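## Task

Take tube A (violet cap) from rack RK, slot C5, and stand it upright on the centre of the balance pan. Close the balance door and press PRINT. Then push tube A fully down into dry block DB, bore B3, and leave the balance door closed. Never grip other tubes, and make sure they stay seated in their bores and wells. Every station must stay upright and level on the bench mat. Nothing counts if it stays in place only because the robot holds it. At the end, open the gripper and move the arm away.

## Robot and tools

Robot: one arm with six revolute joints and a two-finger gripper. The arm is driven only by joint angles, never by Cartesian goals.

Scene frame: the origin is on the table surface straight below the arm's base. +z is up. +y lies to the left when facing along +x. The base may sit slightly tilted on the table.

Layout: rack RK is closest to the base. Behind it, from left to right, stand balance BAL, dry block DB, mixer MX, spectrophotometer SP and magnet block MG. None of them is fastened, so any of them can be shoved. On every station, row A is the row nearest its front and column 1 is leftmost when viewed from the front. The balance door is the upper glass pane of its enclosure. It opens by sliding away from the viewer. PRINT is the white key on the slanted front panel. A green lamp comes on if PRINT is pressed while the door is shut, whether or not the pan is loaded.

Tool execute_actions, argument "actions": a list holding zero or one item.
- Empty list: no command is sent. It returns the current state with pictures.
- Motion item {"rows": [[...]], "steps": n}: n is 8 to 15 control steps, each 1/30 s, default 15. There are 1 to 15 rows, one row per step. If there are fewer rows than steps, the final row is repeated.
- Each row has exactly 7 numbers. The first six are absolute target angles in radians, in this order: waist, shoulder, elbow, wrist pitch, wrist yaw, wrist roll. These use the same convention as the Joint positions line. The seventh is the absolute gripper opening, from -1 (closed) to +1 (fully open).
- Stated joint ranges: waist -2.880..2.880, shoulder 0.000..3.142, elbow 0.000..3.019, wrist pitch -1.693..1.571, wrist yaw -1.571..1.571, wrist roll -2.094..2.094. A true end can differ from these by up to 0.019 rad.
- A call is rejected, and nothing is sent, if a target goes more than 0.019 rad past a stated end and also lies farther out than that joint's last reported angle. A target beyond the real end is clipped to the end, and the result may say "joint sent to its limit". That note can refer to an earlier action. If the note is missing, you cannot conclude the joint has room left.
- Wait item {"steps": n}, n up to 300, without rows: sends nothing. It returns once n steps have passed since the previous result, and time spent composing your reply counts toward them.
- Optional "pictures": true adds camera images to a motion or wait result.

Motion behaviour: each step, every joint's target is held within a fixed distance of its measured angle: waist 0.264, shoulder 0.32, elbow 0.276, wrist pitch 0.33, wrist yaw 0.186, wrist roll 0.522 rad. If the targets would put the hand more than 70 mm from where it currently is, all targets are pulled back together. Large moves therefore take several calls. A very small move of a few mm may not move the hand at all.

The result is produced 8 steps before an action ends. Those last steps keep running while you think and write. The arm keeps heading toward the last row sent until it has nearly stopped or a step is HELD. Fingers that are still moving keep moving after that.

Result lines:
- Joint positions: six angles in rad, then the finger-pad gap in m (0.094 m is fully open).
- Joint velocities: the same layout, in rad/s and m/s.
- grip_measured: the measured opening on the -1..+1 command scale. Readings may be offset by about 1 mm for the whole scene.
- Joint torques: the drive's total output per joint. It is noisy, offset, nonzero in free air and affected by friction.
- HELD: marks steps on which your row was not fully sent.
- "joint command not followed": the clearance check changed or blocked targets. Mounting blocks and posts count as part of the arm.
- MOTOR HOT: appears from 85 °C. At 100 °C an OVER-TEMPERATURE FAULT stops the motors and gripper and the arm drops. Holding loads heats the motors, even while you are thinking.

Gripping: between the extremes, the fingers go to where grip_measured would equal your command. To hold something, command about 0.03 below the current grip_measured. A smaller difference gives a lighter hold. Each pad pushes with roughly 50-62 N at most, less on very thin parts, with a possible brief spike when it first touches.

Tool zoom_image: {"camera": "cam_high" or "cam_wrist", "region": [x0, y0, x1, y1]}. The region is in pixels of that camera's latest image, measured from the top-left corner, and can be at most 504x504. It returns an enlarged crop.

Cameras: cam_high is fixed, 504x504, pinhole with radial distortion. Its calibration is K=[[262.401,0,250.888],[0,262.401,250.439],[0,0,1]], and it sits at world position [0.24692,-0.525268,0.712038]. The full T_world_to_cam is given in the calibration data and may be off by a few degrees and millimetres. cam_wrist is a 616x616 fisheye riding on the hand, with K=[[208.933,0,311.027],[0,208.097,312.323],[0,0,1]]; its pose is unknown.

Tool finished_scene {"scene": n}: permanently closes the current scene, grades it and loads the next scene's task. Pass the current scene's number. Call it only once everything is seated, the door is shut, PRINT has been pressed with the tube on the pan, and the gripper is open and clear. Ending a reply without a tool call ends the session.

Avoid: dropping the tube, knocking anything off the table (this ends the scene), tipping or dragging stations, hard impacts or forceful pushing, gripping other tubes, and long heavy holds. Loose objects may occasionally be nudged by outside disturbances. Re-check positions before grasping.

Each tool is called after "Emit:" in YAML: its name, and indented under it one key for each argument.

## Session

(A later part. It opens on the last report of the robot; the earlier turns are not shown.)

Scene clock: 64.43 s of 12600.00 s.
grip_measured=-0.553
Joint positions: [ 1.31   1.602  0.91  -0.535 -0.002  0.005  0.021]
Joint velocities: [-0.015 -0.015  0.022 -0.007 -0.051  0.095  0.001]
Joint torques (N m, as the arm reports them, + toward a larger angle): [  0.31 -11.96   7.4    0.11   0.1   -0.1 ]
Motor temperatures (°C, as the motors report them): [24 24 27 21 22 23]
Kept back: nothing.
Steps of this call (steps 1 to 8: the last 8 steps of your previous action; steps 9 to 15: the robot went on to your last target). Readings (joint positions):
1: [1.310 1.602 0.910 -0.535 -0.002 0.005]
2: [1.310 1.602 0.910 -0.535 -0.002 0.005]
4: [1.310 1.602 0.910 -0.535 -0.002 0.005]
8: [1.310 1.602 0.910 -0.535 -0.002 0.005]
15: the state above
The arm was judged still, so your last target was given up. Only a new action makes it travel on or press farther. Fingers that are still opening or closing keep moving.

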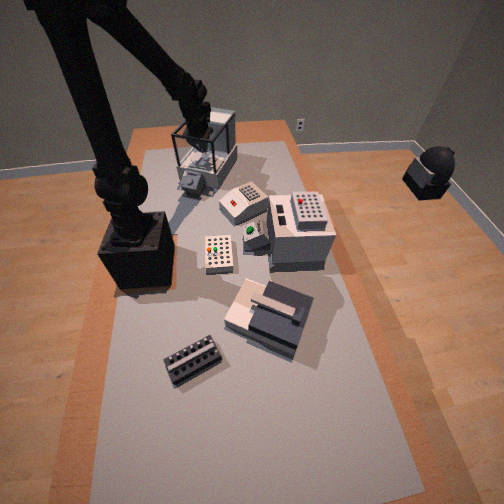

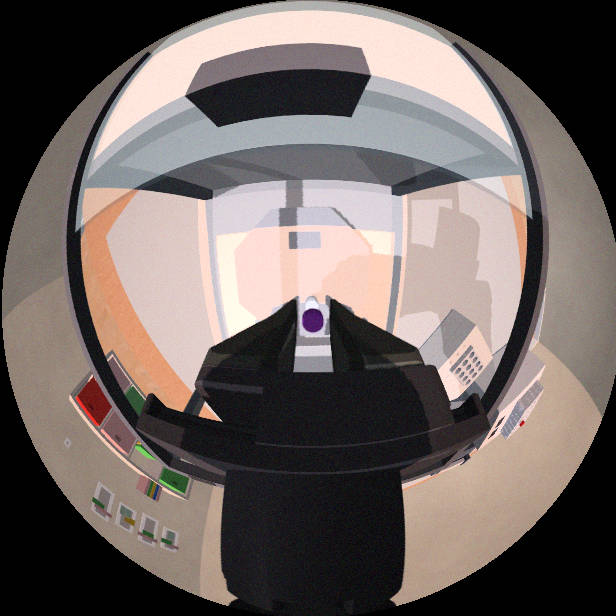

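Emit:
execute_actions:
  actions:
    - {"rows":[[1.31,1.6,0.925,-0.545,0,0,-0.7],[1.31,1.6,0.925,-0.545,0,0,-0.79],[1.31,1.6,0.925,-0.545,0,0,-0.79],[1.31,1.6,0.925,-0.545,0,0,-0.79],[1.33,1.6,0.97,-0.58,0,0,-0.79],[1.33,1.6,0.985,-0.59,0,0,-0.79],[1.33,1.61,1.0,-0.6,0,0,-0.79],[1.33,1.62,1.01,-0.6,0,0,-0.79],[1.33,1.63,1.02,-0.6,0,0,-0.79],[1.33,1.64,1.03,-0.6,0,0,-0.79],[1.33,1.65,1.03,-0.6,0,0,-0.79],[1.33,1.655,1.03,-0.6,0,0,-0.79],[1.33,1.66,1.02,-0.59,0,0,-0.79],[1.33,1.665,1.0,-0.575,0,0,-0.79],[1.33,1.67,0.98,-0.56,0,0,-0.79]]}

Emit:
execute_actions:
  actions:
    - {"steps":25}

Emit:
execute_actions:
  actions:
    - {"rows":[[1.32,1.65,1.0,-0.57,0,0,-0.79],[1.32,1.65,1.0,-0.57,0,0,-0.79],[1.32,1.65,1.0,-0.57,0,0,-0.75],[1.32,1.65,1.0,-0.57,0,0,-0.7],[1.32,1.65,1.0,-0.57,0,0,-0.62],[1.32,1.65,1.0,-0.57,0,0,-0.55]]}

Emit:
execute_actions:
  actions:
    - {"rows":[[1.32,1.64,1.04,-0.62,0,0,-0.55],[1.32,1.63,1.06,-0.66,0,0,-0.55],[1.32,1.62,1.09,-0.7,0,0,-0.55],[1.32,1.61,1.12,-0.75,0,0,-0.55],[1.32,1.6,1.15,-0.8,0,0,-0.55],[1.32,1.59,1.19,-0.85,0,0,-0.55],[1.32,1.58,1.23,-0.9,0,0,-0.55],[1.32,1.57,1.27,-0.95,0,0,-0.55],[1.32,1.56,1.31,-1.0,0,0,-0.55]]}

Emit:
execute_actions:
  actions:
    - {"steps":25}
  pictures: true

Emit:
zoom_image:
  camera: "cam_high"
  region: [150, 90, 260, 200]

Scene clock: 65.80 s of 12600.00 s.
grip_measured=-0.772
Joint positions: [ 1.312  1.603  0.927 -0.568 -0.002  0.005  0.011]
Joint velocities: [ 0.024  0.015  0.252 -0.432  0.007 -0.007 -0.001]
Joint torques (N m, as the arm reports them, + toward a larger angle): [  1.53 -11.36  10.63   0.49   0.11  -0.09]
Motor temperatures (°C, as the motors report them): [24 24 27 21 22 23]
Steps of this call (steps 1 to 34: nothing new was sent; steps 35 to 41: the first 7 steps of this action). Readings (joint positions):
35: [1.310 1.602 0.910 -0.535 -0.002 0.005]
36: [1.310 1.602 0.910 -0.535 -0.002 0.005]
38: [1.310 1.602 0.910 -0.535 -0.002 0.005]
41: the state above

Scene clock: 66.63 s of 12600.00 s.
grip_measured=-0.772
Joint positions: [ 1.314  1.654  0.984 -0.569 -0.001  0.005  0.011]
Joint velocities: [ 0.005  0.015  0.002 -0.007 -0.022 -0.007 -0.001]
Joint torques (N m, as the arm reports them, + toward a larger angle): [  1.34 -11.27   6.14   0.73   0.09  -0.1 ]
Motor temperatures (°C, as the motors report them): [24 24 27 21 22 23]
Kept back: nothing.
Steps of this call (steps 1 to 8: the last 8 steps of your previous action; steps 9 to 25: the robot went on to your last target). Readings (joint positions):
1: [1.312 1.605 0.936 -0.580 -0.002 0.005]
2: [1.313 1.608 0.947 -0.586 -0.002 0.005]
4: [1.314 1.620 0.972 -0.591 -0.002 0.005]
8: [1.314 1.647 0.991 -0.582 -0.002 0.005]
25: the state above

Scene clock: 66.87 s of 12600.00 s.
grip_measured=-0.560
Joint positions: [ 1.314  1.654  0.984 -0.569 -0.001  0.005  0.021]
Joint velocities: [-0.005 -0.005  0.002 -0.007 -0.007 -0.007  0.015]
Joint torques (N m, as the arm reports them, + toward a larger angle): [  0.74 -12.83   7.58   0.5    0.09  -0.1 ]
Motor temperatures (°C, as the motors report them): [24 24 27 21 22 23]
Steps of this call (steps 1 to 7: the first 7 steps of this action). Readings (joint positions):
1: [1.314 1.654 0.984 -0.569 -0.001 0.005]
2: [1.314 1.654 0.984 -0.569 -0.001 0.005]
4: [1.314 1.654 0.984 -0.569 -0.001 0.005]
7: the state above

Scene clock: 67.37 s of 12600.00 s.
grip_measured=-0.553
Joint positions: [ 1.314  1.647  1.082 -0.786 -0.001  0.005  0.021]
Joint velocities: [-0.015 -0.132  0.706 -1.004  0.022  0.051  0.   ]
Joint torques (N m, as the arm reports them, + toward a larger angle): [  0.5  -16.42  11.08   0.4    0.07  -0.08]
Motor temperatures (°C, as the motors report them): [24 24 27 21 22 23]
Steps of this call (steps 1 to 8: the last 8 steps of your previous action; steps 9 to 15: the first 7 steps of this action). Readings (joint positions):
9: [1.314 1.654 0.986 -0.576 -0.001 0.005]
10: [1.314 1.654 0.992 -0.598 -0.001 0.005]
12: [1.314 1.654 1.018 -0.667 -0.001 0.005]
15: the state above

Scene clock: 68.20 s of 12600.00 s.
grip_measured=-0.553
Joint positions: [ 1.314  1.556  1.28  -0.992 -0.001  0.005  0.021]
Joint velocities: [-0.005  0.005 -0.022 -0.032  0.037 -0.007  0.   ]
Joint torques (N m, as the arm reports them, + toward a larger angle): [  0.58 -12.78  10.23   0.12   0.09  -0.09]
Motor temperatures (°C, as the motors report them): [24 24 27 21 22 23]
Kept back: nothing.
Steps of this call (steps 1 to 8: the last 8 steps of your previous action; steps 9 to 25: the robot went on to your last target). Readings (joint positions):
1: [1.314 1.642 1.107 -0.821 -0.001 0.005]
2: [1.314 1.637 1.132 -0.855 -0.001 0.005]
4: [1.314 1.623 1.183 -0.915 -0.001 0.005]
8: [1.314 1.584 1.261 -0.977 -0.001 0.005]
25: the state above

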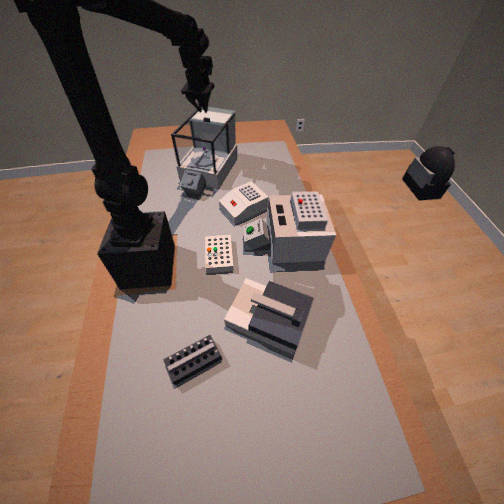

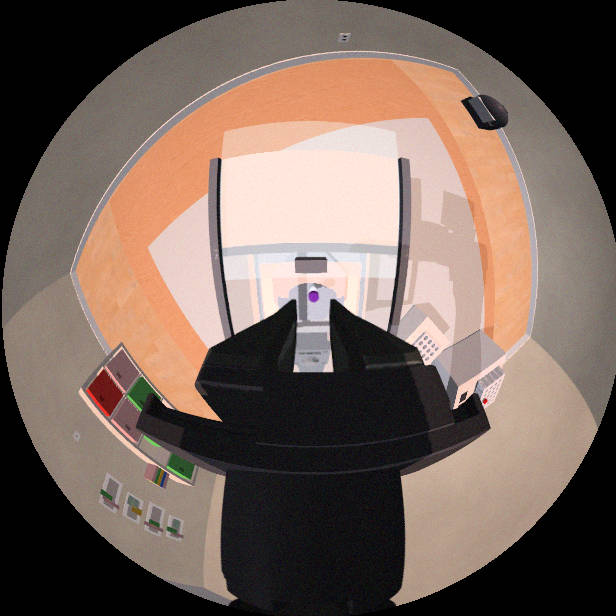

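Region (150, 90, 260, 200) of cam_high's 504x504 image, scaled by 4.582, with more detail than that image has.

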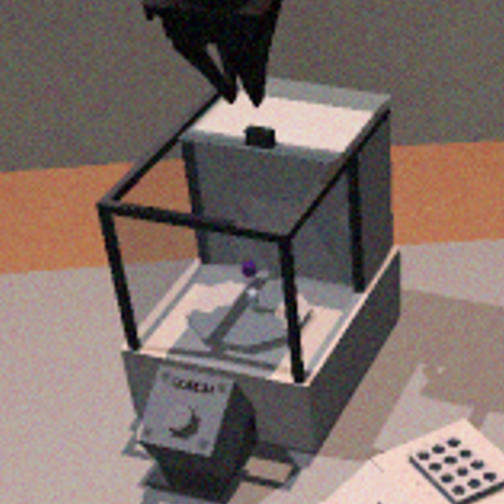

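Emit:
execute_actions:
  actions:
    - {"rows":[[1.32,1.6,1.42,-1.1,0,0,-1],[1.32,1.64,1.48,-1.16,0,0,-1],[1.32,1.68,1.53,-1.22,0,0,-1],[1.32,1.72,1.58,-1.27,0,0,-1],[1.32,1.76,1.63,-1.31,0,0,-1],[1.32,1.8,1.67,-1.34,0,0,-1],[1.32,1.84,1.71,-1.36,0,0,-1],[1.32,1.88,1.74,-1.37,0,0,-1]]}

Emit:
execute_actions:
  actions:
    - {"steps":25}

Emit:
execute_actions:
  actions:
    - {"rows":[[1.32,1.885,1.69,-1.34,0,0,-1],[1.32,1.885,1.66,-1.32,0,0,-1],[1.32,1.885,1.635,-1.29,0,0,-1]]}

Emit:
execute_actions:
  actions:
    - {"steps":25}
  pictures: true

Emit:
zoom_image:
  camera: "cam_high"
  region: [150, 70, 260, 180]

Scene clock: 69.27 s of 12600.00 s.
grip_measured=-0.982
Joint positions: [ 1.314  1.745  1.599 -1.292 -0.001  0.005  0.001]
Joint velocities: [-0.015  1.167  1.614 -0.847 -0.051 -0.11   0.001]
Joint torques (N m, as the arm reports them, + toward a larger angle): [  0.58 -13.86   8.87  -0.05   0.09  -0.09]
Motor temperatures (°C, as the motors report them): [24 24 27 21 22 23]
Steps of this call (steps 1 to 15: the robot went on to your last target; steps 16 to 25: nothing new was sent; steps 26 to 32: the first 7 steps of this action). Readings (joint positions):
26: [1.314 1.561 1.290 -1.013 -0.001 0.005]
27: [1.314 1.575 1.319 -1.062 -0.001 0.005]
29: [1.314 1.630 1.419 -1.172 -0.001 0.005]
32: the state above

Scene clock: 70.10 s of 12600.00 s.
grip_measured=-0.982
Joint positions: [ 1.314  1.905  1.714 -1.361 -0.001  0.005  0.001]
Joint velocities: [-0.005 -0.005 -0.002  0.002 -0.022 -0.051  0.   ]
Joint torques (N m, as the arm reports them, + toward a larger angle): [  0.46 -19.74   9.54  -0.4    0.09  -0.09]
Motor temperatures (°C, as the motors report them): [24 24 27 21 22 23]
Kept back: nothing.
Steps of this call (steps 1 to 8: the last 8 steps of your previous action; steps 9 to 25: the robot went on to your last target). Readings (joint positions):
1: [1.314 1.784 1.650 -1.315 -0.001 0.005]
2: [1.314 1.818 1.689 -1.329 -0.001 0.005]
4: [1.314 1.865 1.714 -1.336 -0.001 0.005]
8: [1.314 1.910 1.714 -1.358 -0.001 0.005]
25: the state above

Scene clock: 70.33 s of 12600.00 s.
grip_measured=-0.983
Joint positions: [ 1.314  1.886  1.643 -1.307 -0.001  0.005  0.001]
Joint velocities: [ 0.005 -0.063 -0.042  0.115  0.051  0.037  0.001]
Joint torques (N m, as the arm reports them, + toward a larger angle): [  0.23 -16.87   7.16   0.15   0.08  -0.09]
Motor temperatures (°C, as the motors report them): [24 24 27 21 22 23]
Steps of this call (steps 1 to 7: the first 7 steps of this action). Readings (joint positions):
1: [1.314 1.905 1.711 -1.358 -0.001 0.005]
2: [1.314 1.902 1.700 -1.348 -0.001 0.005]
4: [1.314 1.894 1.662 -1.319 -0.001 0.005]
7: the state above

Scene clock: 71.17 s of 12600.00 s.
grip_measured=-0.983
Joint positions: [ 1.314  1.885  1.635 -1.299 -0.001  0.005  0.001]
Joint velocities: [ 0.005 -0.005  0.007  0.017  0.051 -0.022  0.001]
Joint torques (N m, as the arm reports them, + toward a larger angle): [  0.48 -17.06   7.53   0.23   0.09  -0.09]
Motor temperatures (°C, as the motors report them): [24 25 27 21 22 23]
Kept back: nothing.
Steps of this call (steps 1 to 8: the last 8 steps of your previous action; steps 9 to 15: the robot went on to your last target; steps 16 to 25: nothing new was sent). Readings (joint positions):
1: [1.314 1.885 1.642 -1.305 -0.001 0.005]
2: [1.314 1.885 1.640 -1.302 -0.001 0.005]
4: [1.314 1.885 1.635 -1.300 -0.001 0.005]
8: [1.314 1.885 1.635 -1.299 -0.001 0.005]
25: the state above
The arm was judged still, so your last target was given up. Only a new action makes it travel on or press farther. Fingers that are still opening or closing keep moving.

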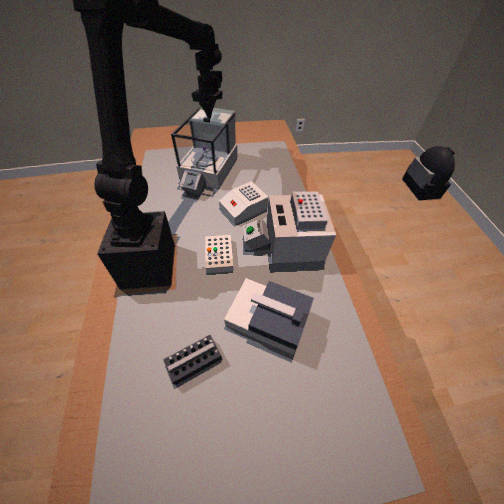

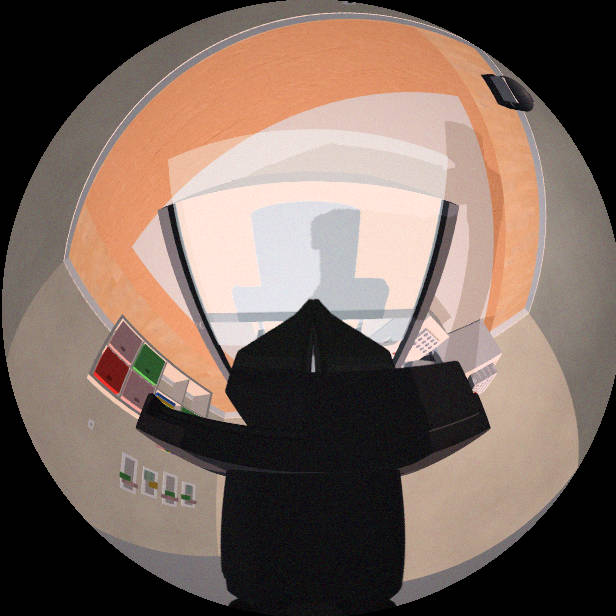

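Region (150, 70, 260, 180) of cam_high's 504x504 image, scaled by 4.582, with more detail than that image has.

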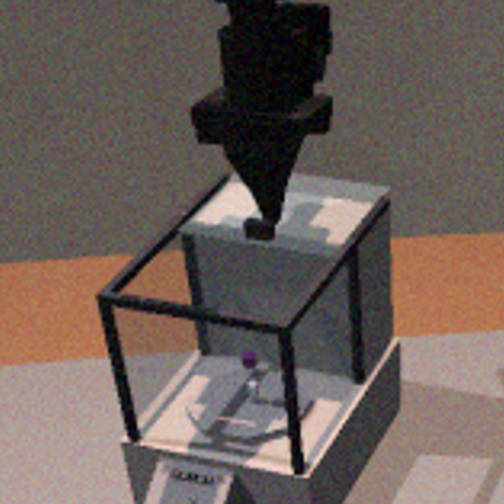

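Emit:
execute_actions:
  actions:
    - {"rows":[[1.32,1.885,1.62,-1.28,0,0,-1],[1.32,1.885,1.605,-1.27,0,0,-1],[1.32,1.88,1.6,-1.27,0,0,-1],[1.32,1.87,1.6,-1.27,0,0,-1],[1.32,1.855,1.585,-1.26,0,0,-1],[1.32,1.84,1.56,-1.25,0,0,-1],[1.32,1.825,1.537,-1.245,0,0,-1],[1.32,1.81,1.514,-1.24,0,0,-1],[1.32,1.795,1.49,-1.23,0,0,-1],[1.32,1.78,1.468,-1.225,0,0,-1],[1.32,1.765,1.447,-1.22,0,0,-1],[1.32,1.75,1.427,-1.215,0,0,-1],[1.32,1.735,1.408,-1.21,0,0,-1],[1.32,1.72,1.389,-1.205,0,0,-1],[1.32,1.705,1.37,-1.2,0,0,-1]]}

Emit:
execute_actions:
  actions:
    - {"steps":25}
  pictures: true

Emit:
zoom_image:
  camera: "cam_high"
  region: [150, 70, 260, 180]

Scene clock: 72.07 s of 12600.00 s.
grip_measured=-0.983
Joint positions: [ 1.314  1.855  1.587 -1.261 -0.001  0.005  0.001]
Joint velocities: [-0.005 -0.347 -0.52   0.261  0.022  0.037 -0.001]
Joint torques (N m, as the arm reports them, + toward a larger angle): [  0.52 -17.33   6.06  -0.23   0.09  -0.1 ]
Motor temperatures (°C, as the motors report them): [24 25 27 21 22 23]
Steps of this call (steps 1 to 20: nothing new was sent; steps 21 to 27: the first 7 steps of this action). Readings (joint positions):
21: [1.314 1.885 1.633 -1.298 -0.001 0.005]
22: [1.314 1.883 1.630 -1.294 -0.001 0.005]
24: [1.314 1.876 1.621 -1.284 -0.001 0.005]
27: the state above

Scene clock: 72.90 s of 12600.00 s.
grip_measured=-0.983
Joint positions: [ 1.314  1.71   1.371 -1.209 -0.001  0.005  0.001]
Joint velocities: [-0.005 -0.005  0.012  0.007 -0.066 -0.022  0.   ]
Joint torques (N m, as the arm reports them, + toward a larger angle): [  0.56 -14.8    7.23   0.2    0.09  -0.1 ]
Motor temperatures (°C, as the motors report them): [24 25 27 21 22 23]
Kept back: nothing.
Steps of this call (steps 1 to 8: the last 8 steps of your previous action; steps 9 to 25: the robot went on to your last target). Readings (joint positions):
1: [1.314 1.842 1.567 -1.252 -0.001 0.005]
2: [1.314 1.827 1.545 -1.244 -0.001 0.005]
4: [1.314 1.796 1.498 -1.231 -0.001 0.005]
8: [1.314 1.737 1.410 -1.212 -0.001 0.005]
25: the state above

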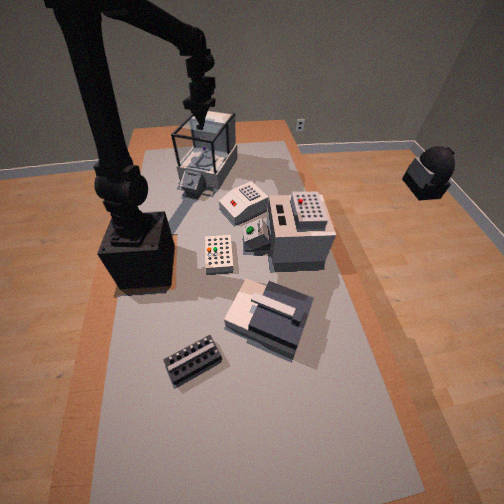

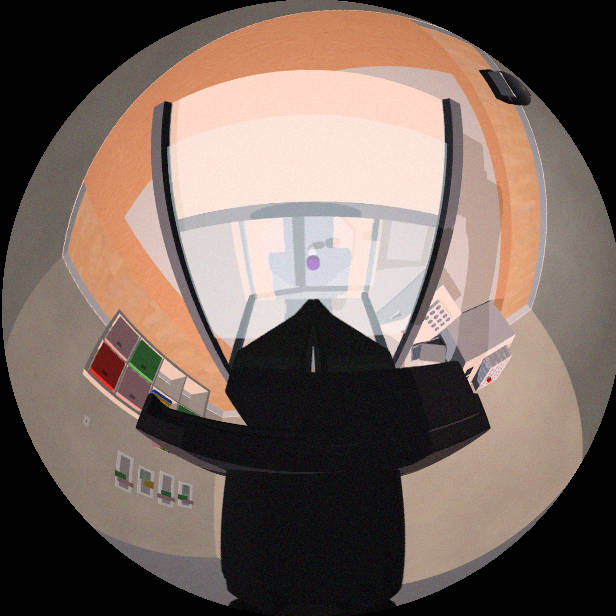

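Region (150, 70, 260, 180) of cam_high's 504x504 image, scaled by 4.582, with more detail than that image has.

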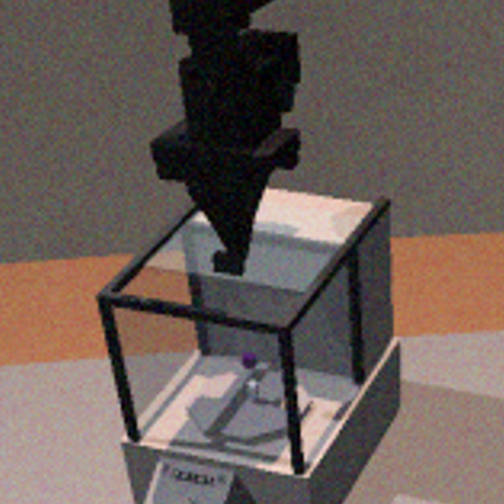

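Emit:
execute_actions:
  actions:
    - {"rows":[[1.32,1.695,1.35,-1.2,0,0,-1],[1.32,1.683,1.333,-1.2,0,0,-1],[1.32,1.671,1.317,-1.2,0,0,-1],[1.32,1.659,1.302,-1.2,0,0,-1],[1.32,1.647,1.287,-1.2,0,0,-1],[1.32,1.635,1.272,-1.2,0,0,-1],[1.32,1.623,1.258,-1.2,0,0,-1],[1.32,1.611,1.244,-1.2,0,0,-1],[1.32,1.599,1.23,-1.2,0,0,-1],[1.32,1.587,1.217,-1.2,0,0,-1],[1.32,1.575,1.204,-1.2,0,0,-1]]}

Emit:
execute_actions:
  actions:
    - {"steps":25}
  pictures: true

Emit:
zoom_image:
  camera: "cam_high"
  region: [150, 100, 260, 210]

Scene clock: 73.60 s of 12600.00 s.
grip_measured=-0.983
Joint positions: [ 1.314  1.656  1.294 -1.197 -0.001  0.005  0.001]
Joint velocities: [ 0.005 -0.386 -0.491 -0.007 -0.066  0.007  0.001]
Joint torques (N m, as the arm reports them, + toward a larger angle): [  0.63 -14.68   6.68  -0.18   0.09  -0.09]
Motor temperatures (°C, as the motors report them): [24 25 27 21 22 23]
Steps of this call (steps 1 to 14: the robot went on to your last target; steps 15 to 21: the first 7 steps of this action). Readings (joint positions):
15: [1.314 1.709 1.370 -1.208 -0.001 0.005]
16: [1.314 1.706 1.365 -1.204 -0.001 0.005]
18: [1.314 1.691 1.344 -1.198 -0.001 0.005]
21: the state above

Scene clock: 74.43 s of 12600.00 s.
grip_measured=-0.983
Joint positions: [ 1.314  1.586  1.208 -1.19  -0.001  0.005  0.001]
Joint velocities: [-0.005  0.005 -0.012  0.002  0.051 -0.051 -0.   ]
Joint torques (N m, as the arm reports them, + toward a larger angle): [  0.59 -13.36   6.82  -0.45   0.09  -0.1 ]
Motor temperatures (°C, as the motors report them): [24 25 27 21 22 23]
Kept back: nothing.
Steps of this call (steps 1 to 8: the last 8 steps of your previous action; steps 9 to 25: the robot went on to your last target). Readings (joint positions):
1: [1.314 1.643 1.277 -1.197 -0.001 0.005]
2: [1.314 1.631 1.261 -1.197 -0.001 0.005]
4: [1.314 1.608 1.231 -1.197 -0.001 0.005]
8: [1.314 1.586 1.209 -1.190 -0.001 0.005]
25: the state above

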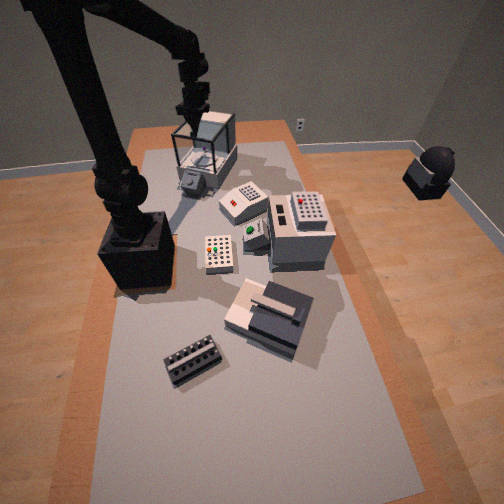

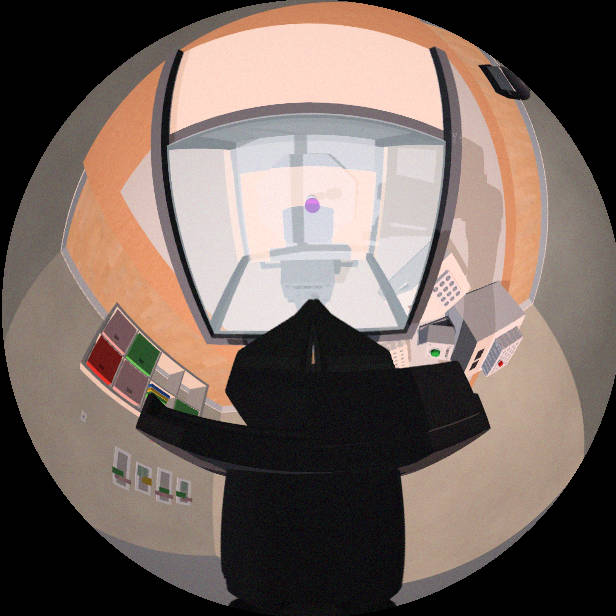

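Region (150, 100, 260, 210) of cam_high's 504x504 image, scaled by 4.582, with more detail than that image has.

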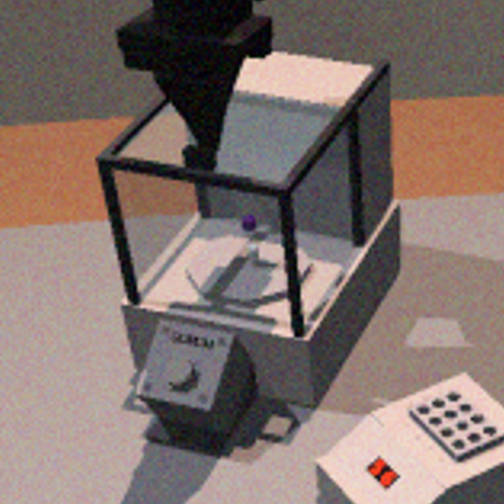

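Emit:
execute_actions:
  actions:
    - {"rows":[[1.33,1.6,1.29,-1.22,0,0,-1],[1.33,1.59,1.32,-1.25,0,0,-1],[1.33,1.57,1.34,-1.28,0,0,-1],[1.33,1.55,1.34,-1.3,0,0,-1],[1.33,1.5,1.31,-1.3,0,0,-1],[1.33,1.45,1.27,-1.3,0,0,-1],[1.33,1.4,1.23,-1.3,0,0,-1],[1.33,1.3,1.15,-1.3,0,0,-1],[1.33,1.2,1.06,-1.3,0,0,-1],[1.33,1.12,0.99,-1.3,0,0,-1]]}

Emit:
execute_actions:
  actions:
    - {"steps":15}

Emit:
execute_actions:
  actions:
    - {"rows":[[1.33,1.18,0.72,-0.85,0,0,-1]]}

Emit:
execute_actions:
  actions:
    - {"rows":[[1.33,1.3,0.525,-0.45,0,0,-1]]}

Emit:
execute_actions:
  actions:
    - {"steps":25}
  pictures: true

Emit:
zoom_image:
  camera: "cam_high"
  region: [150, 100, 260, 210]

Scene clock: 75.57 s of 12600.00 s.
grip_measured=-0.983
Joint positions: [ 1.314  1.543  1.256 -1.271 -0.001  0.005  0.001]
Joint velocities: [ 0.005 -0.962 -0.369  0.022 -0.022  0.066 -0.   ]
Joint torques (N m, as the arm reports them, + toward a larger angle): [  1.45 -19.52   7.02  -1.08   0.09  -0.09]
Motor temperatures (°C, as the motors report them): [24 25 27 21 22 23]
Steps of this call (steps 1 to 15: the robot went on to your last target; steps 16 to 27: nothing new was sent; steps 28 to 34: the first 7 steps of this action). Readings (joint positions):
28: [1.314 1.586 1.212 -1.193 -0.001 0.005]
29: [1.314 1.590 1.223 -1.207 -0.001 0.005]
31: [1.314 1.593 1.254 -1.249 -0.001 0.005]
34: the state above

Scene clock: 76.07 s of 12600.00 s.
grip_measured=-0.983
Joint positions: [ 1.314  1.107  0.98  -1.307 -0.001  0.005  0.001]
Joint velocities: [ 0.015  0.337 -0.027  0.012  0.007 -0.007 -0.001]
Joint torques (N m, as the arm reports them, + toward a larger angle): [ 1.55 -7.65  8.84  0.38  0.09 -0.09]
Motor temperatures (°C, as the motors report them): [24 25 27 21 22 23]
Kept back: nothing.
Steps of this call (steps 1 to 8: the last 8 steps of your previous action; steps 9 to 15: the robot went on to your last target). Readings (joint positions):
1: [1.314 1.504 1.234 -1.271 -0.001 0.005]
2: [1.314 1.452 1.199 -1.271 -0.001 0.005]
4: [1.314 1.322 1.106 -1.273 -0.001 0.005]
8: [1.314 1.089 0.982 -1.305 -0.001 0.005]
15: the state above

Scene clock: 76.30 s of 12600.00 s.
grip_measured=-0.983
Joint positions: [ 1.314  1.186  0.704 -0.899 -0.001  0.005  0.001]
Joint velocities: [-0.005  0.503 -0.559  0.359 -0.022 -0.037 -0.001]
Joint torques (N m, as the arm reports them, + toward a larger angle): [ 1.51 -9.7  10.85  0.94  0.09 -0.09]
Motor temperatures (°C, as the motors report them): [24 25 27 21 22 23]
Steps of this call (steps 1 to 7: the first 7 steps of this action). Readings (joint positions):
1: [1.314 1.116 0.960 -1.271 -0.001 0.005]
2: [1.314 1.117 0.920 -1.193 -0.001 0.005]
4: [1.314 1.133 0.813 -1.022 -0.001 0.005]
7: the state above

Scene clock: 76.80 s of 12600.00 s.
grip_measured=-0.983
Joint positions: [ 1.314  1.316  0.51  -0.485 -0.001  0.005  0.001]
Joint velocities: [ 0.005  0.317 -0.315  0.085 -0.022 -0.022 -0.001]
Joint torques (N m, as the arm reports them, + toward a larger angle): [ 1.47 -9.19  7.98  1.2   0.08 -0.1 ]
Motor temperatures (°C, as the motors report them): [24 25 27 21 22 23]
Steps of this call (steps 1 to 8: the last 8 steps of your previous action; steps 9 to 15: the first 7 steps of this action). Readings (joint positions):
9: [1.314 1.197 0.662 -0.805 -0.001 0.005]
10: [1.314 1.206 0.626 -0.688 -0.001 0.005]
12: [1.314 1.254 0.561 -0.534 -0.001 0.005]
15: the state above

Scene clock: 77.63 s of 12600.00 s.
grip_measured=-0.983
Joint positions: [ 1.314  1.313  0.499 -0.464 -0.001  0.005  0.001]
Joint velocities: [-0.005  0.005  0.002 -0.007 -0.022 -0.051 -0.   ]
Joint torques (N m, as the arm reports them, + toward a larger angle): [ 1.5  -7.58  7.45  0.88  0.09 -0.09]
Motor temperatures (°C, as the motors report them): [24 25 27 21 22 23]
Kept back: nothing.
Steps of this call (steps 1 to 8: the last 8 steps of your previous action; steps 9 to 25: the robot went on to your last target). Readings (joint positions):
1: [1.314 1.323 0.503 -0.483 -0.001 0.005]
2: [1.314 1.324 0.499 -0.482 -0.001 0.005]
4: [1.314 1.321 0.499 -0.474 -0.001 0.005]
8: [1.314 1.313 0.499 -0.464 -0.001 0.005]
25: the state above

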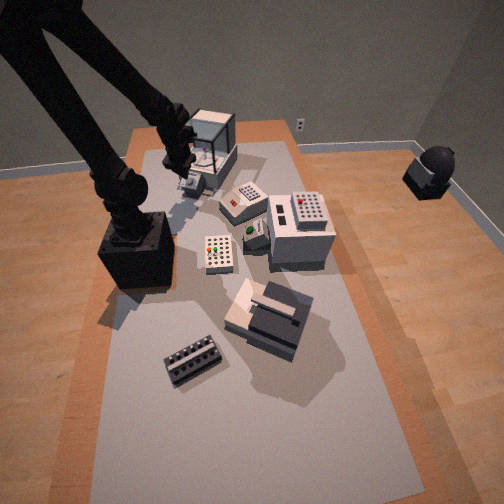

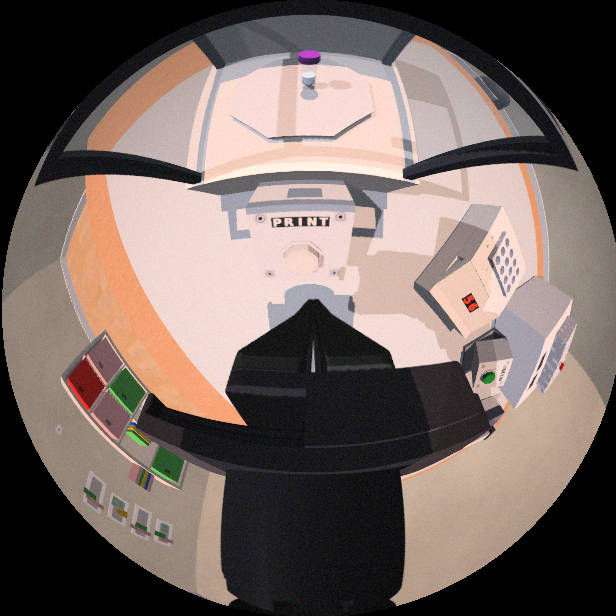

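Region (150, 100, 260, 210) of cam_high's 504x504 image, scaled by 4.582, with more detail than that image has.

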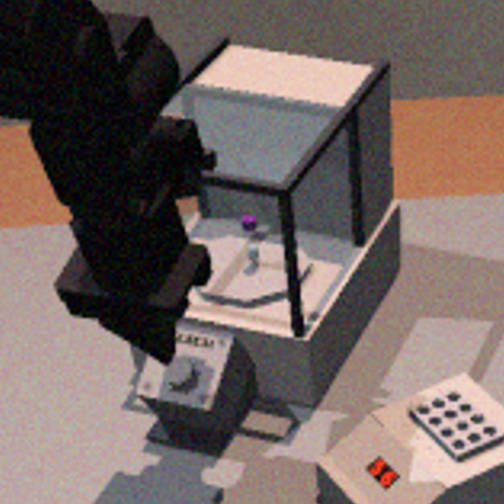

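Emit:
execute_actions:
  actions:
    - {"rows":[[1.34,1.36,0.52,-0.45,0,0,-1],[1.35,1.41,0.55,-0.4,0,0,-1]]}

Emit:
execute_actions:
  actions:
    - {"steps":25}
  pictures: true

Scene clock: 79.10 s of 12600.00 s.
grip_measured=-0.983
Joint positions: [ 1.336  1.417  0.516 -0.416 -0.001  0.005  0.001]
Joint velocities: [ 0.015  0.171 -0.012  0.051 -0.037 -0.037 -0.   ]
Joint torques (N m, as the arm reports them, + toward a larger angle): [ 1.17 -8.76  7.42  0.81  0.08 -0.09]
Motor temperatures (°C, as the motors report them): [24 25 27 21 22 23]
Steps of this call (steps 1 to 15: the robot went on to your last target; steps 16 to 37: nothing new was sent; steps 38 to 44: the first 7 steps of this action). Readings (joint positions):
38: [1.315 1.316 0.499 -0.464 -0.001 0.005]
39: [1.318 1.327 0.501 -0.455 -0.001 0.005]
41: [1.327 1.371 0.509 -0.429 -0.001 0.005]
44: the state above

Scene clock: 79.93 s of 12600.00 s.
grip_measured=-0.983
Joint positions: [ 1.337  1.421  0.517 -0.413 -0.001  0.005  0.001]
Joint velocities: [-0.005 -0.015 -0.007  0.002 -0.022 -0.007 -0.   ]
Joint torques (N m, as the arm reports them, + toward a larger angle): [ 1.32 -8.16  7.31  0.77  0.08 -0.09]
Motor temperatures (°C, as the motors report them): [24 25 27 21 22 23]
Kept back: nothing.
Steps of this call (steps 1 to 8: the last 8 steps of your previous action; steps 9 to 15: the robot went on to your last target; steps 16 to 25: nothing new was sent). Readings (joint positions):
1: [1.337 1.420 0.516 -0.415 -0.001 0.005]
2: [1.337 1.421 0.516 -0.415 -0.001 0.005]
4: [1.337 1.421 0.517 -0.414 -0.001 0.005]
8: [1.337 1.421 0.517 -0.413 -0.001 0.005]
25: the state above
The arm was judged still, so your last target was given up. Only a new action makes it travel on or press farther. Fingers that are still opening or closing keep moving.

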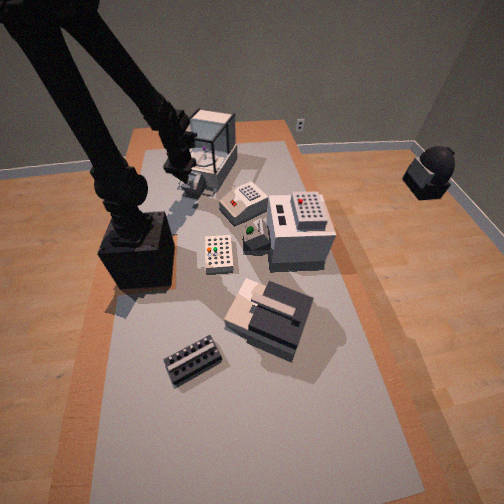

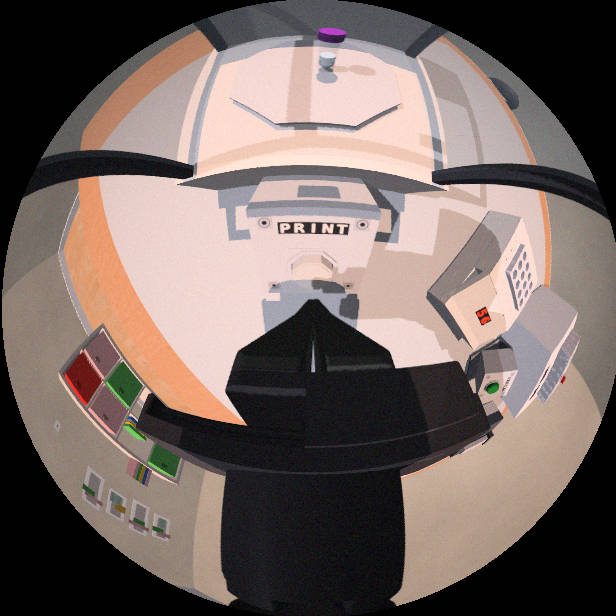

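Emit:
execute_actions:
  actions:
    - {"rows":[[1.35,1.45,0.58,-0.4,0,0,-1],[1.35,1.49,0.61,-0.39,0,0,-1]]}

Emit:
execute_actions:
  actions:
    - {"steps":20}
  pictures: true

Scene clock: 80.40 s of 12600.00 s.
grip_measured=-0.983
Joint positions: [ 1.337  1.488  0.546 -0.413 -0.001  0.006  0.001]
Joint velocities: [-0.005  0.122  0.046 -0.022  0.022 -0.037 -0.001]
Joint torques (N m, as the arm reports them, + toward a larger angle): [ 1.57 -8.22  8.93  1.07  0.07 -0.13]
Motor temperatures (°C, as the motors report them): [24 25 27 21 22 23]
Steps of this call (steps 1 to 7: nothing new was sent; steps 8 to 14: the first 7 steps of this action). Readings (joint positions):
8: [1.337 1.422 0.519 -0.413 -0.001 0.005]
9: [1.337 1.430 0.526 -0.413 -0.001 0.005]
11: [1.337 1.457 0.541 -0.413 -0.001 0.006]
14: the state above

Scene clock: 81.07 s of 12600.00 s.
grip_measured=-0.983
Joint positions: [ 1.337  1.492  0.547 -0.414 -0.001  0.006  0.001]
Joint velocities: [-0.015  0.005 -0.007  0.002 -0.007  0.037 -0.001]
Joint torques (N m, as the arm reports them, + toward a larger angle): [ 1.3  -7.99  9.19  1.04  0.06 -0.1 ]
Motor temperatures (°C, as the motors report them): [24 25 27 21 22 23]
Kept back: nothing.
Steps of this call (steps 1 to 8: the last 8 steps of your previous action; steps 9 to 15: the robot went on to your last target; steps 16 to 20: nothing new was sent). Readings (joint positions):
1: [1.337 1.489 0.547 -0.413 -0.001 0.006]
2: [1.337 1.491 0.547 -0.414 -0.001 0.006]
4: [1.337 1.492 0.547 -0.414 -0.001 0.006]
8: [1.337 1.492 0.547 -0.414 -0.001 0.006]
20: the state above
The arm was judged still, so your last target was given up. Only a new action makes it travel on or press farther. Fingers that are still opening or closing keep moving.

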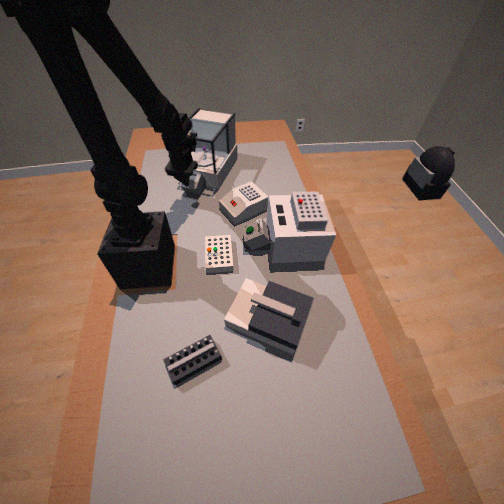

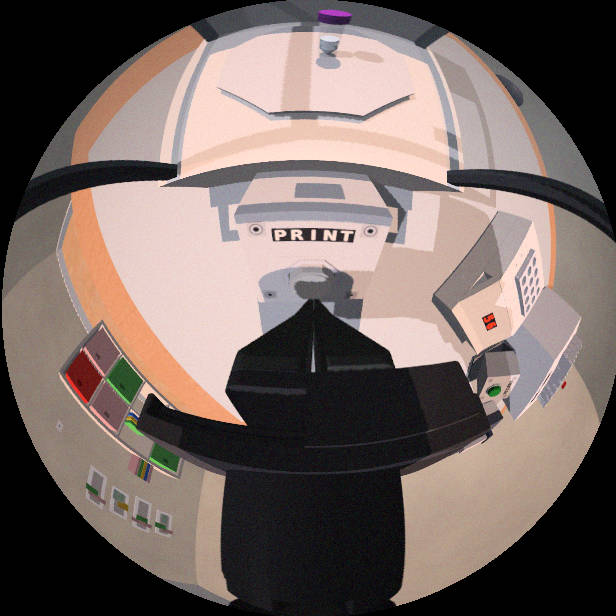

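Emit:
execute_actions:
  actions:
    - {"rows":[[1.35,1.42,0.5,-0.4,0,0,-1],[1.35,1.36,0.42,-0.35,0,0,-1],[1.35,1.3,0.35,-0.25,0,0,-1],[1.35,1.27,0.3,-0.1,0,0,-1],[1.35,1.27,0.26,0.0,0,0,-1],[1.35,1.27,0.26,0.1,0,0,-1]]}

Emit:
execute_actions:
  actions:
    - {"steps":25}
  pictures: true

Scene clock: 81.60 s of 12600.00 s.
grip_measured=-0.983
Joint positions: [ 1.337  1.269  0.257 -0.037 -0.001  0.006  0.001]
Joint velocities: [-0.015 -0.62  -0.896  1.634  0.037 -0.022 -0.001]
Joint torques (N m, as the arm reports them, + toward a larger angle): [ 1.43 -1.26  9.1   1.3   0.07 -0.1 ]
Motor temperatures (°C, as the motors report them): [24 25 27 21 22 23]
Steps of this call (steps 1 to 9: nothing new was sent; steps 10 to 16: the first 7 steps of this action). Readings (joint positions):
10: [1.337 1.488 0.540 -0.412 -0.001 0.006]
11: [1.337 1.471 0.519 -0.396 -0.001 0.006]
13: [1.337 1.390 0.420 -0.283 -0.001 0.006]
16: the state above

Scene clock: 82.43 s of 12600.00 s.
grip_measured=-0.983
Joint positions: [ 1.337  1.263  0.235  0.082 -0.001  0.006  0.001]
Joint velocities: [-0.015  0.005 -0.002  0.012  0.051  0.007 -0.001]
Joint torques (N m, as the arm reports them, + toward a larger angle): [ 1.47 -4.08  6.49  1.51  0.07 -0.1 ]
Motor temperatures (°C, as the motors report them): [24 25 27 21 22 23]
Kept back: nothing.
Steps of this call (steps 1 to 8: the last 8 steps of your previous action; steps 9 to 25: the robot went on to your last target). Readings (joint positions):
1: [1.337 1.256 0.236 0.006 -0.001 0.006]
2: [1.337 1.254 0.229 0.031 -0.001 0.006]
4: [1.337 1.260 0.232 0.063 -0.001 0.006]
8: [1.337 1.262 0.235 0.082 -0.001 0.006]
25: the state above

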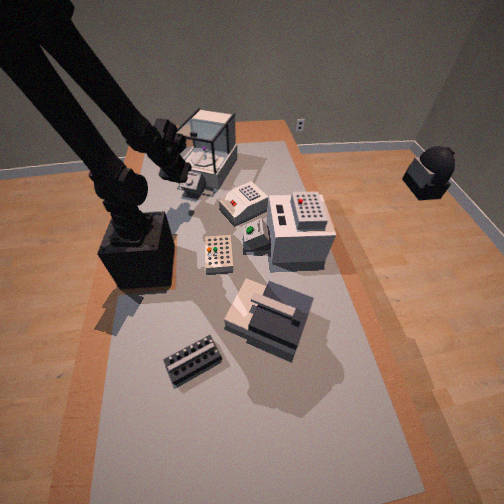

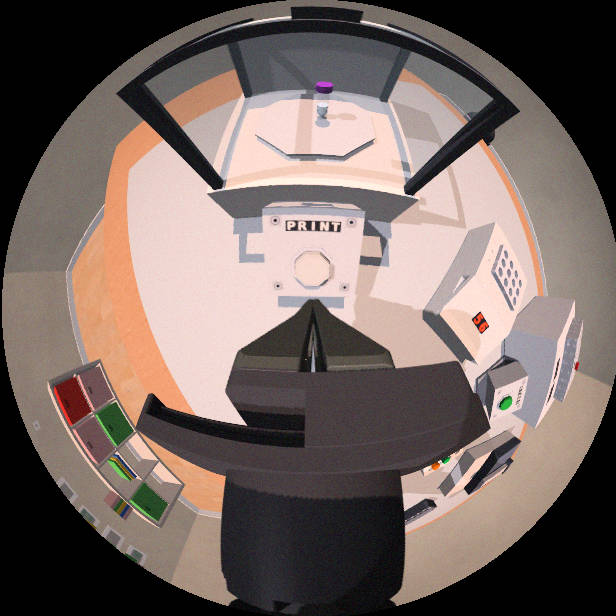

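Emit:
execute_actions:
  actions:
    - {"rows":[[1.35,1.3,0.27,0.14,0,0,-1],[1.35,1.34,0.27,0.18,0,0,-1],[1.35,1.38,0.27,0.22,0,0,-1],[1.35,1.42,0.27,0.26,0,0,-1],[1.35,1.45,0.275,0.29,0,0,-1]]}

Emit:
execute_actions:
  actions:
    - {"steps":20}
  pictures: true

Scene clock: 82.97 s of 12600.00 s.
grip_measured=-0.983
Joint positions: [ 1.337  1.434  0.252  0.252 -0.001  0.006  0.001]
Joint velocities: [ 0.005  0.757  0.09   0.32  -0.081 -0.066 -0.001]
Joint torques (N m, as the arm reports them, + toward a larger angle): [ 1.34 -8.14  4.7   1.41  0.07 -0.11]
Motor temperatures (°C, as the motors report them): [24 25 27 21 22 23]
Steps of this call (steps 1 to 9: the robot went on to your last target; steps 10 to 16: the first 7 steps of this action). Readings (joint positions):
10: [1.337 1.266 0.235 0.089 -0.001 0.006]
11: [1.337 1.276 0.235 0.109 -0.001 0.006]
13: [1.337 1.329 0.238 0.174 -0.001 0.006]
16: the state above

Scene clock: 83.63 s of 12600.00 s.
grip_measured=-0.983
Joint positions: [ 1.337  1.459  0.254  0.267 -0.001  0.006  0.001]
Joint velocities: [ 0.005 -0.015 -0.017  0.017 -0.037  0.022 -0.   ]
Joint torques (N m, as the arm reports them, + toward a larger angle): [ 1.37 -6.69  4.9   1.7   0.07 -0.11]
Motor temperatures (°C, as the motors report them): [24 24 27 21 22 23]
Kept back: nothing.
Steps of this call (steps 1 to 8: the last 8 steps of your previous action; steps 9 to 20: the robot went on to your last target). Readings (joint positions):
1: [1.337 1.453 0.254 0.260 -0.001 0.006]
2: [1.337 1.461 0.254 0.265 -0.001 0.006]
4: [1.337 1.461 0.254 0.267 -0.001 0.006]
8: [1.337 1.459 0.254 0.267 -0.001 0.006]
20: the state above

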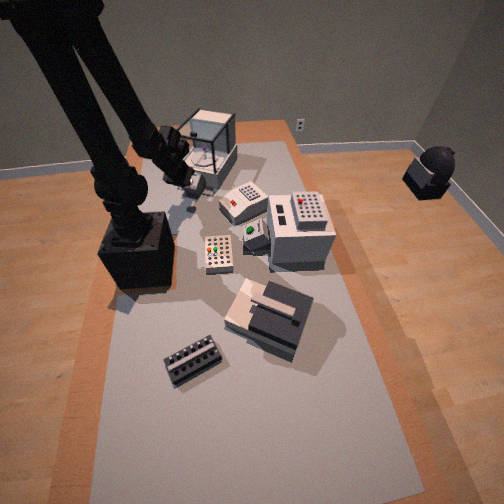

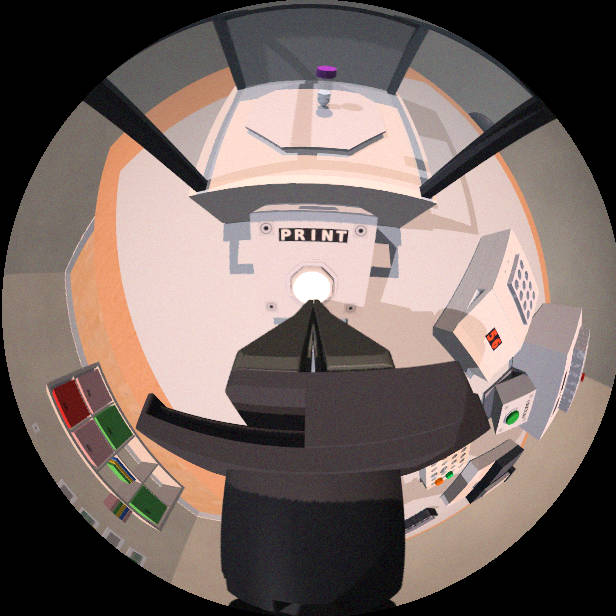

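Emit:
execute_actions:
  actions:
    - {"rows":[[1.35,1.48,0.28,0.32,0,0,-1],[1.35,1.51,0.29,0.34,0,0,-1],[1.35,1.54,0.30,0.36,0,0,-1],[1.35,1.57,0.305,0.39,0,0,-1],[1.35,1.6,0.31,0.41,0,0,-1]]}

Emit:
execute_actions:
  actions:
    - {"steps":20}
  pictures: true

Scene clock: 84.10 s of 12600.00 s.
grip_measured=-0.983
Joint positions: [ 1.337  1.506  0.239  0.377 -0.001  0.006  0.001]
Joint velocities: [ 0.005  0.073 -0.051  0.266 -0.007  0.022 -0.001]
Joint torques (N m, as the arm reports them, + toward a larger angle): [ 1.33  1.33  8.47  1.35  0.07 -0.11]
Motor temperatures (°C, as the motors report them): [24 24 27 21 22 23]
Steps of this call (steps 1 to 7: the robot went on to your last target; steps 8 to 14: the first 7 steps of this action). Readings (joint positions):
8: [1.337 1.461 0.254 0.271 -0.001 0.006]
9: [1.337 1.466 0.254 0.283 -0.001 0.006]
11: [1.337 1.494 0.255 0.321 -0.001 0.006]
14: the state above

Scene clock: 84.77 s of 12600.00 s.
grip_measured=-0.984
Joint positions: [ 1.337  1.517  0.231  0.408 -0.001  0.006  0.001]
Joint velocities: [ 0.005 -0.054 -0.007  0.007  0.022  0.037 -0.001]
Joint torques (N m, as the arm reports them, + toward a larger angle): [ 1.36  0.67  8.66  1.06  0.06 -0.1 ]
Motor temperatures (°C, as the motors report them): [24 24 27 21 22 23]
Kept back: nothing.
Steps of this call (steps 1 to 8: the last 8 steps of your previous action; steps 9 to 20: the robot went on to your last target). Readings (joint positions):
1: [1.337 1.511 0.239 0.383 -0.001 0.006]
2: [1.337 1.511 0.236 0.389 -0.001 0.006]
4: [1.337 1.513 0.234 0.396 -0.001 0.006]
8: [1.337 1.514 0.233 0.401 -0.001 0.006]
20: the state above

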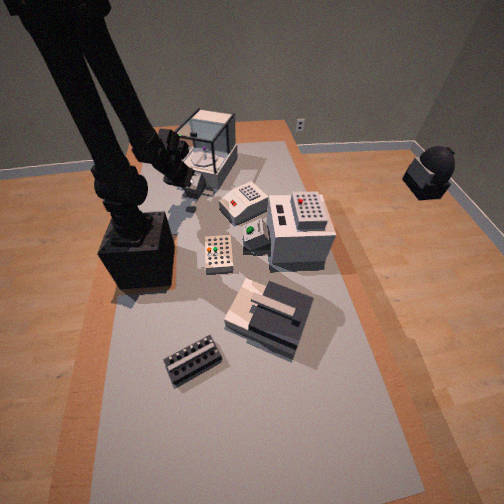

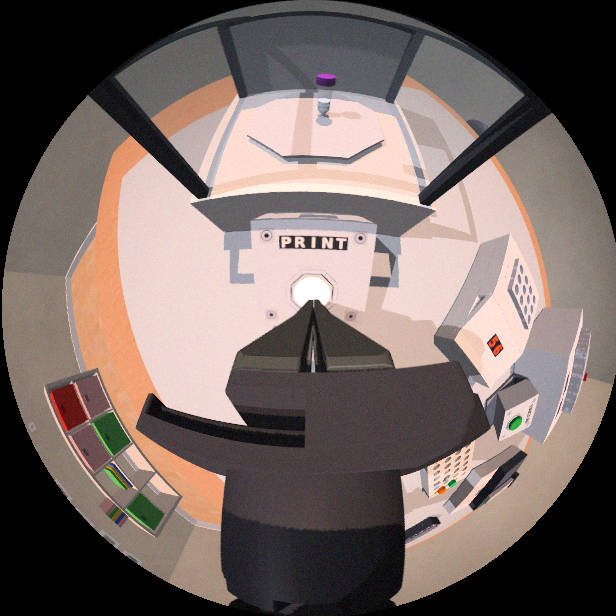

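Emit:
execute_actions:
  actions:
    - {"rows":[[1.35,1.47,0.31,0.36,0,0,-1],[1.35,1.45,0.33,0.3,0,0,-1],[1.35,1.45,0.35,0.25,0,0,-1],[1.35,1.46,0.36,0.2,0,0,-1]]}

Emit:
execute_actions:
  actions:
    - {"steps":20}
  pictures: true

Scene clock: 85.30 s of 12600.00 s.
grip_measured=-0.984
Joint positions: [ 1.337  1.454  0.308  0.215 -0.001  0.006  0.001]
Joint velocities: [-0.015 -0.171  0.115 -0.295  0.037  0.007  0.001]
Joint torques (N m, as the arm reports them, + toward a larger angle): [ 1.45 -4.81  7.01  1.23  0.07 -0.11]
Motor temperatures (°C, as the motors report them): [24 24 27 21 22 23]
Steps of this call (steps 1 to 9: the robot went on to your last target; steps 10 to 16: the first 7 steps of this action). Readings (joint positions):
10: [1.337 1.507 0.230 0.402 -0.001 0.006]
11: [1.337 1.491 0.235 0.370 -0.001 0.006]
13: [1.337 1.465 0.265 0.284 -0.001 0.006]
16: the state above

Scene clock: 85.97 s of 12600.00 s.
grip_measured=-0.984
Joint positions: [ 1.337  1.451  0.314  0.204 -0.001  0.006  0.001]
Joint velocities: [-0.005  0.005  0.017  0.007  0.022 -0.007  0.001]
Joint torques (N m, as the arm reports them, + toward a larger angle): [ 1.3  -5.69  7.2   0.77  0.07 -0.1 ]
Motor temperatures (°C, as the motors report them): [24 24 27 21 22 23]
Kept back: nothing.
Steps of this call (steps 1 to 8: the last 8 steps of your previous action; steps 9 to 20: the robot went on to your last target). Readings (joint positions):
1: [1.337 1.451 0.311 0.209 -0.001 0.006]
2: [1.337 1.451 0.314 0.206 -0.001 0.006]
4: [1.337 1.451 0.314 0.204 -0.001 0.006]
8: [1.337 1.451 0.314 0.204 -0.001 0.006]
20: the state above

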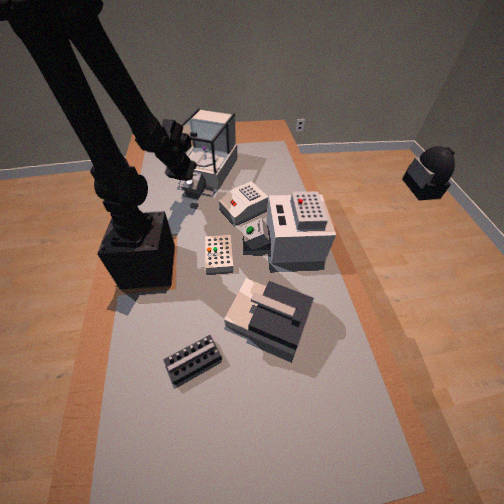

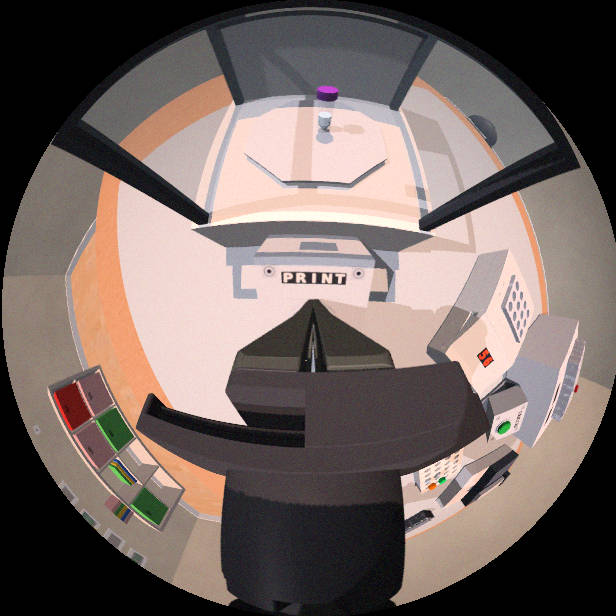

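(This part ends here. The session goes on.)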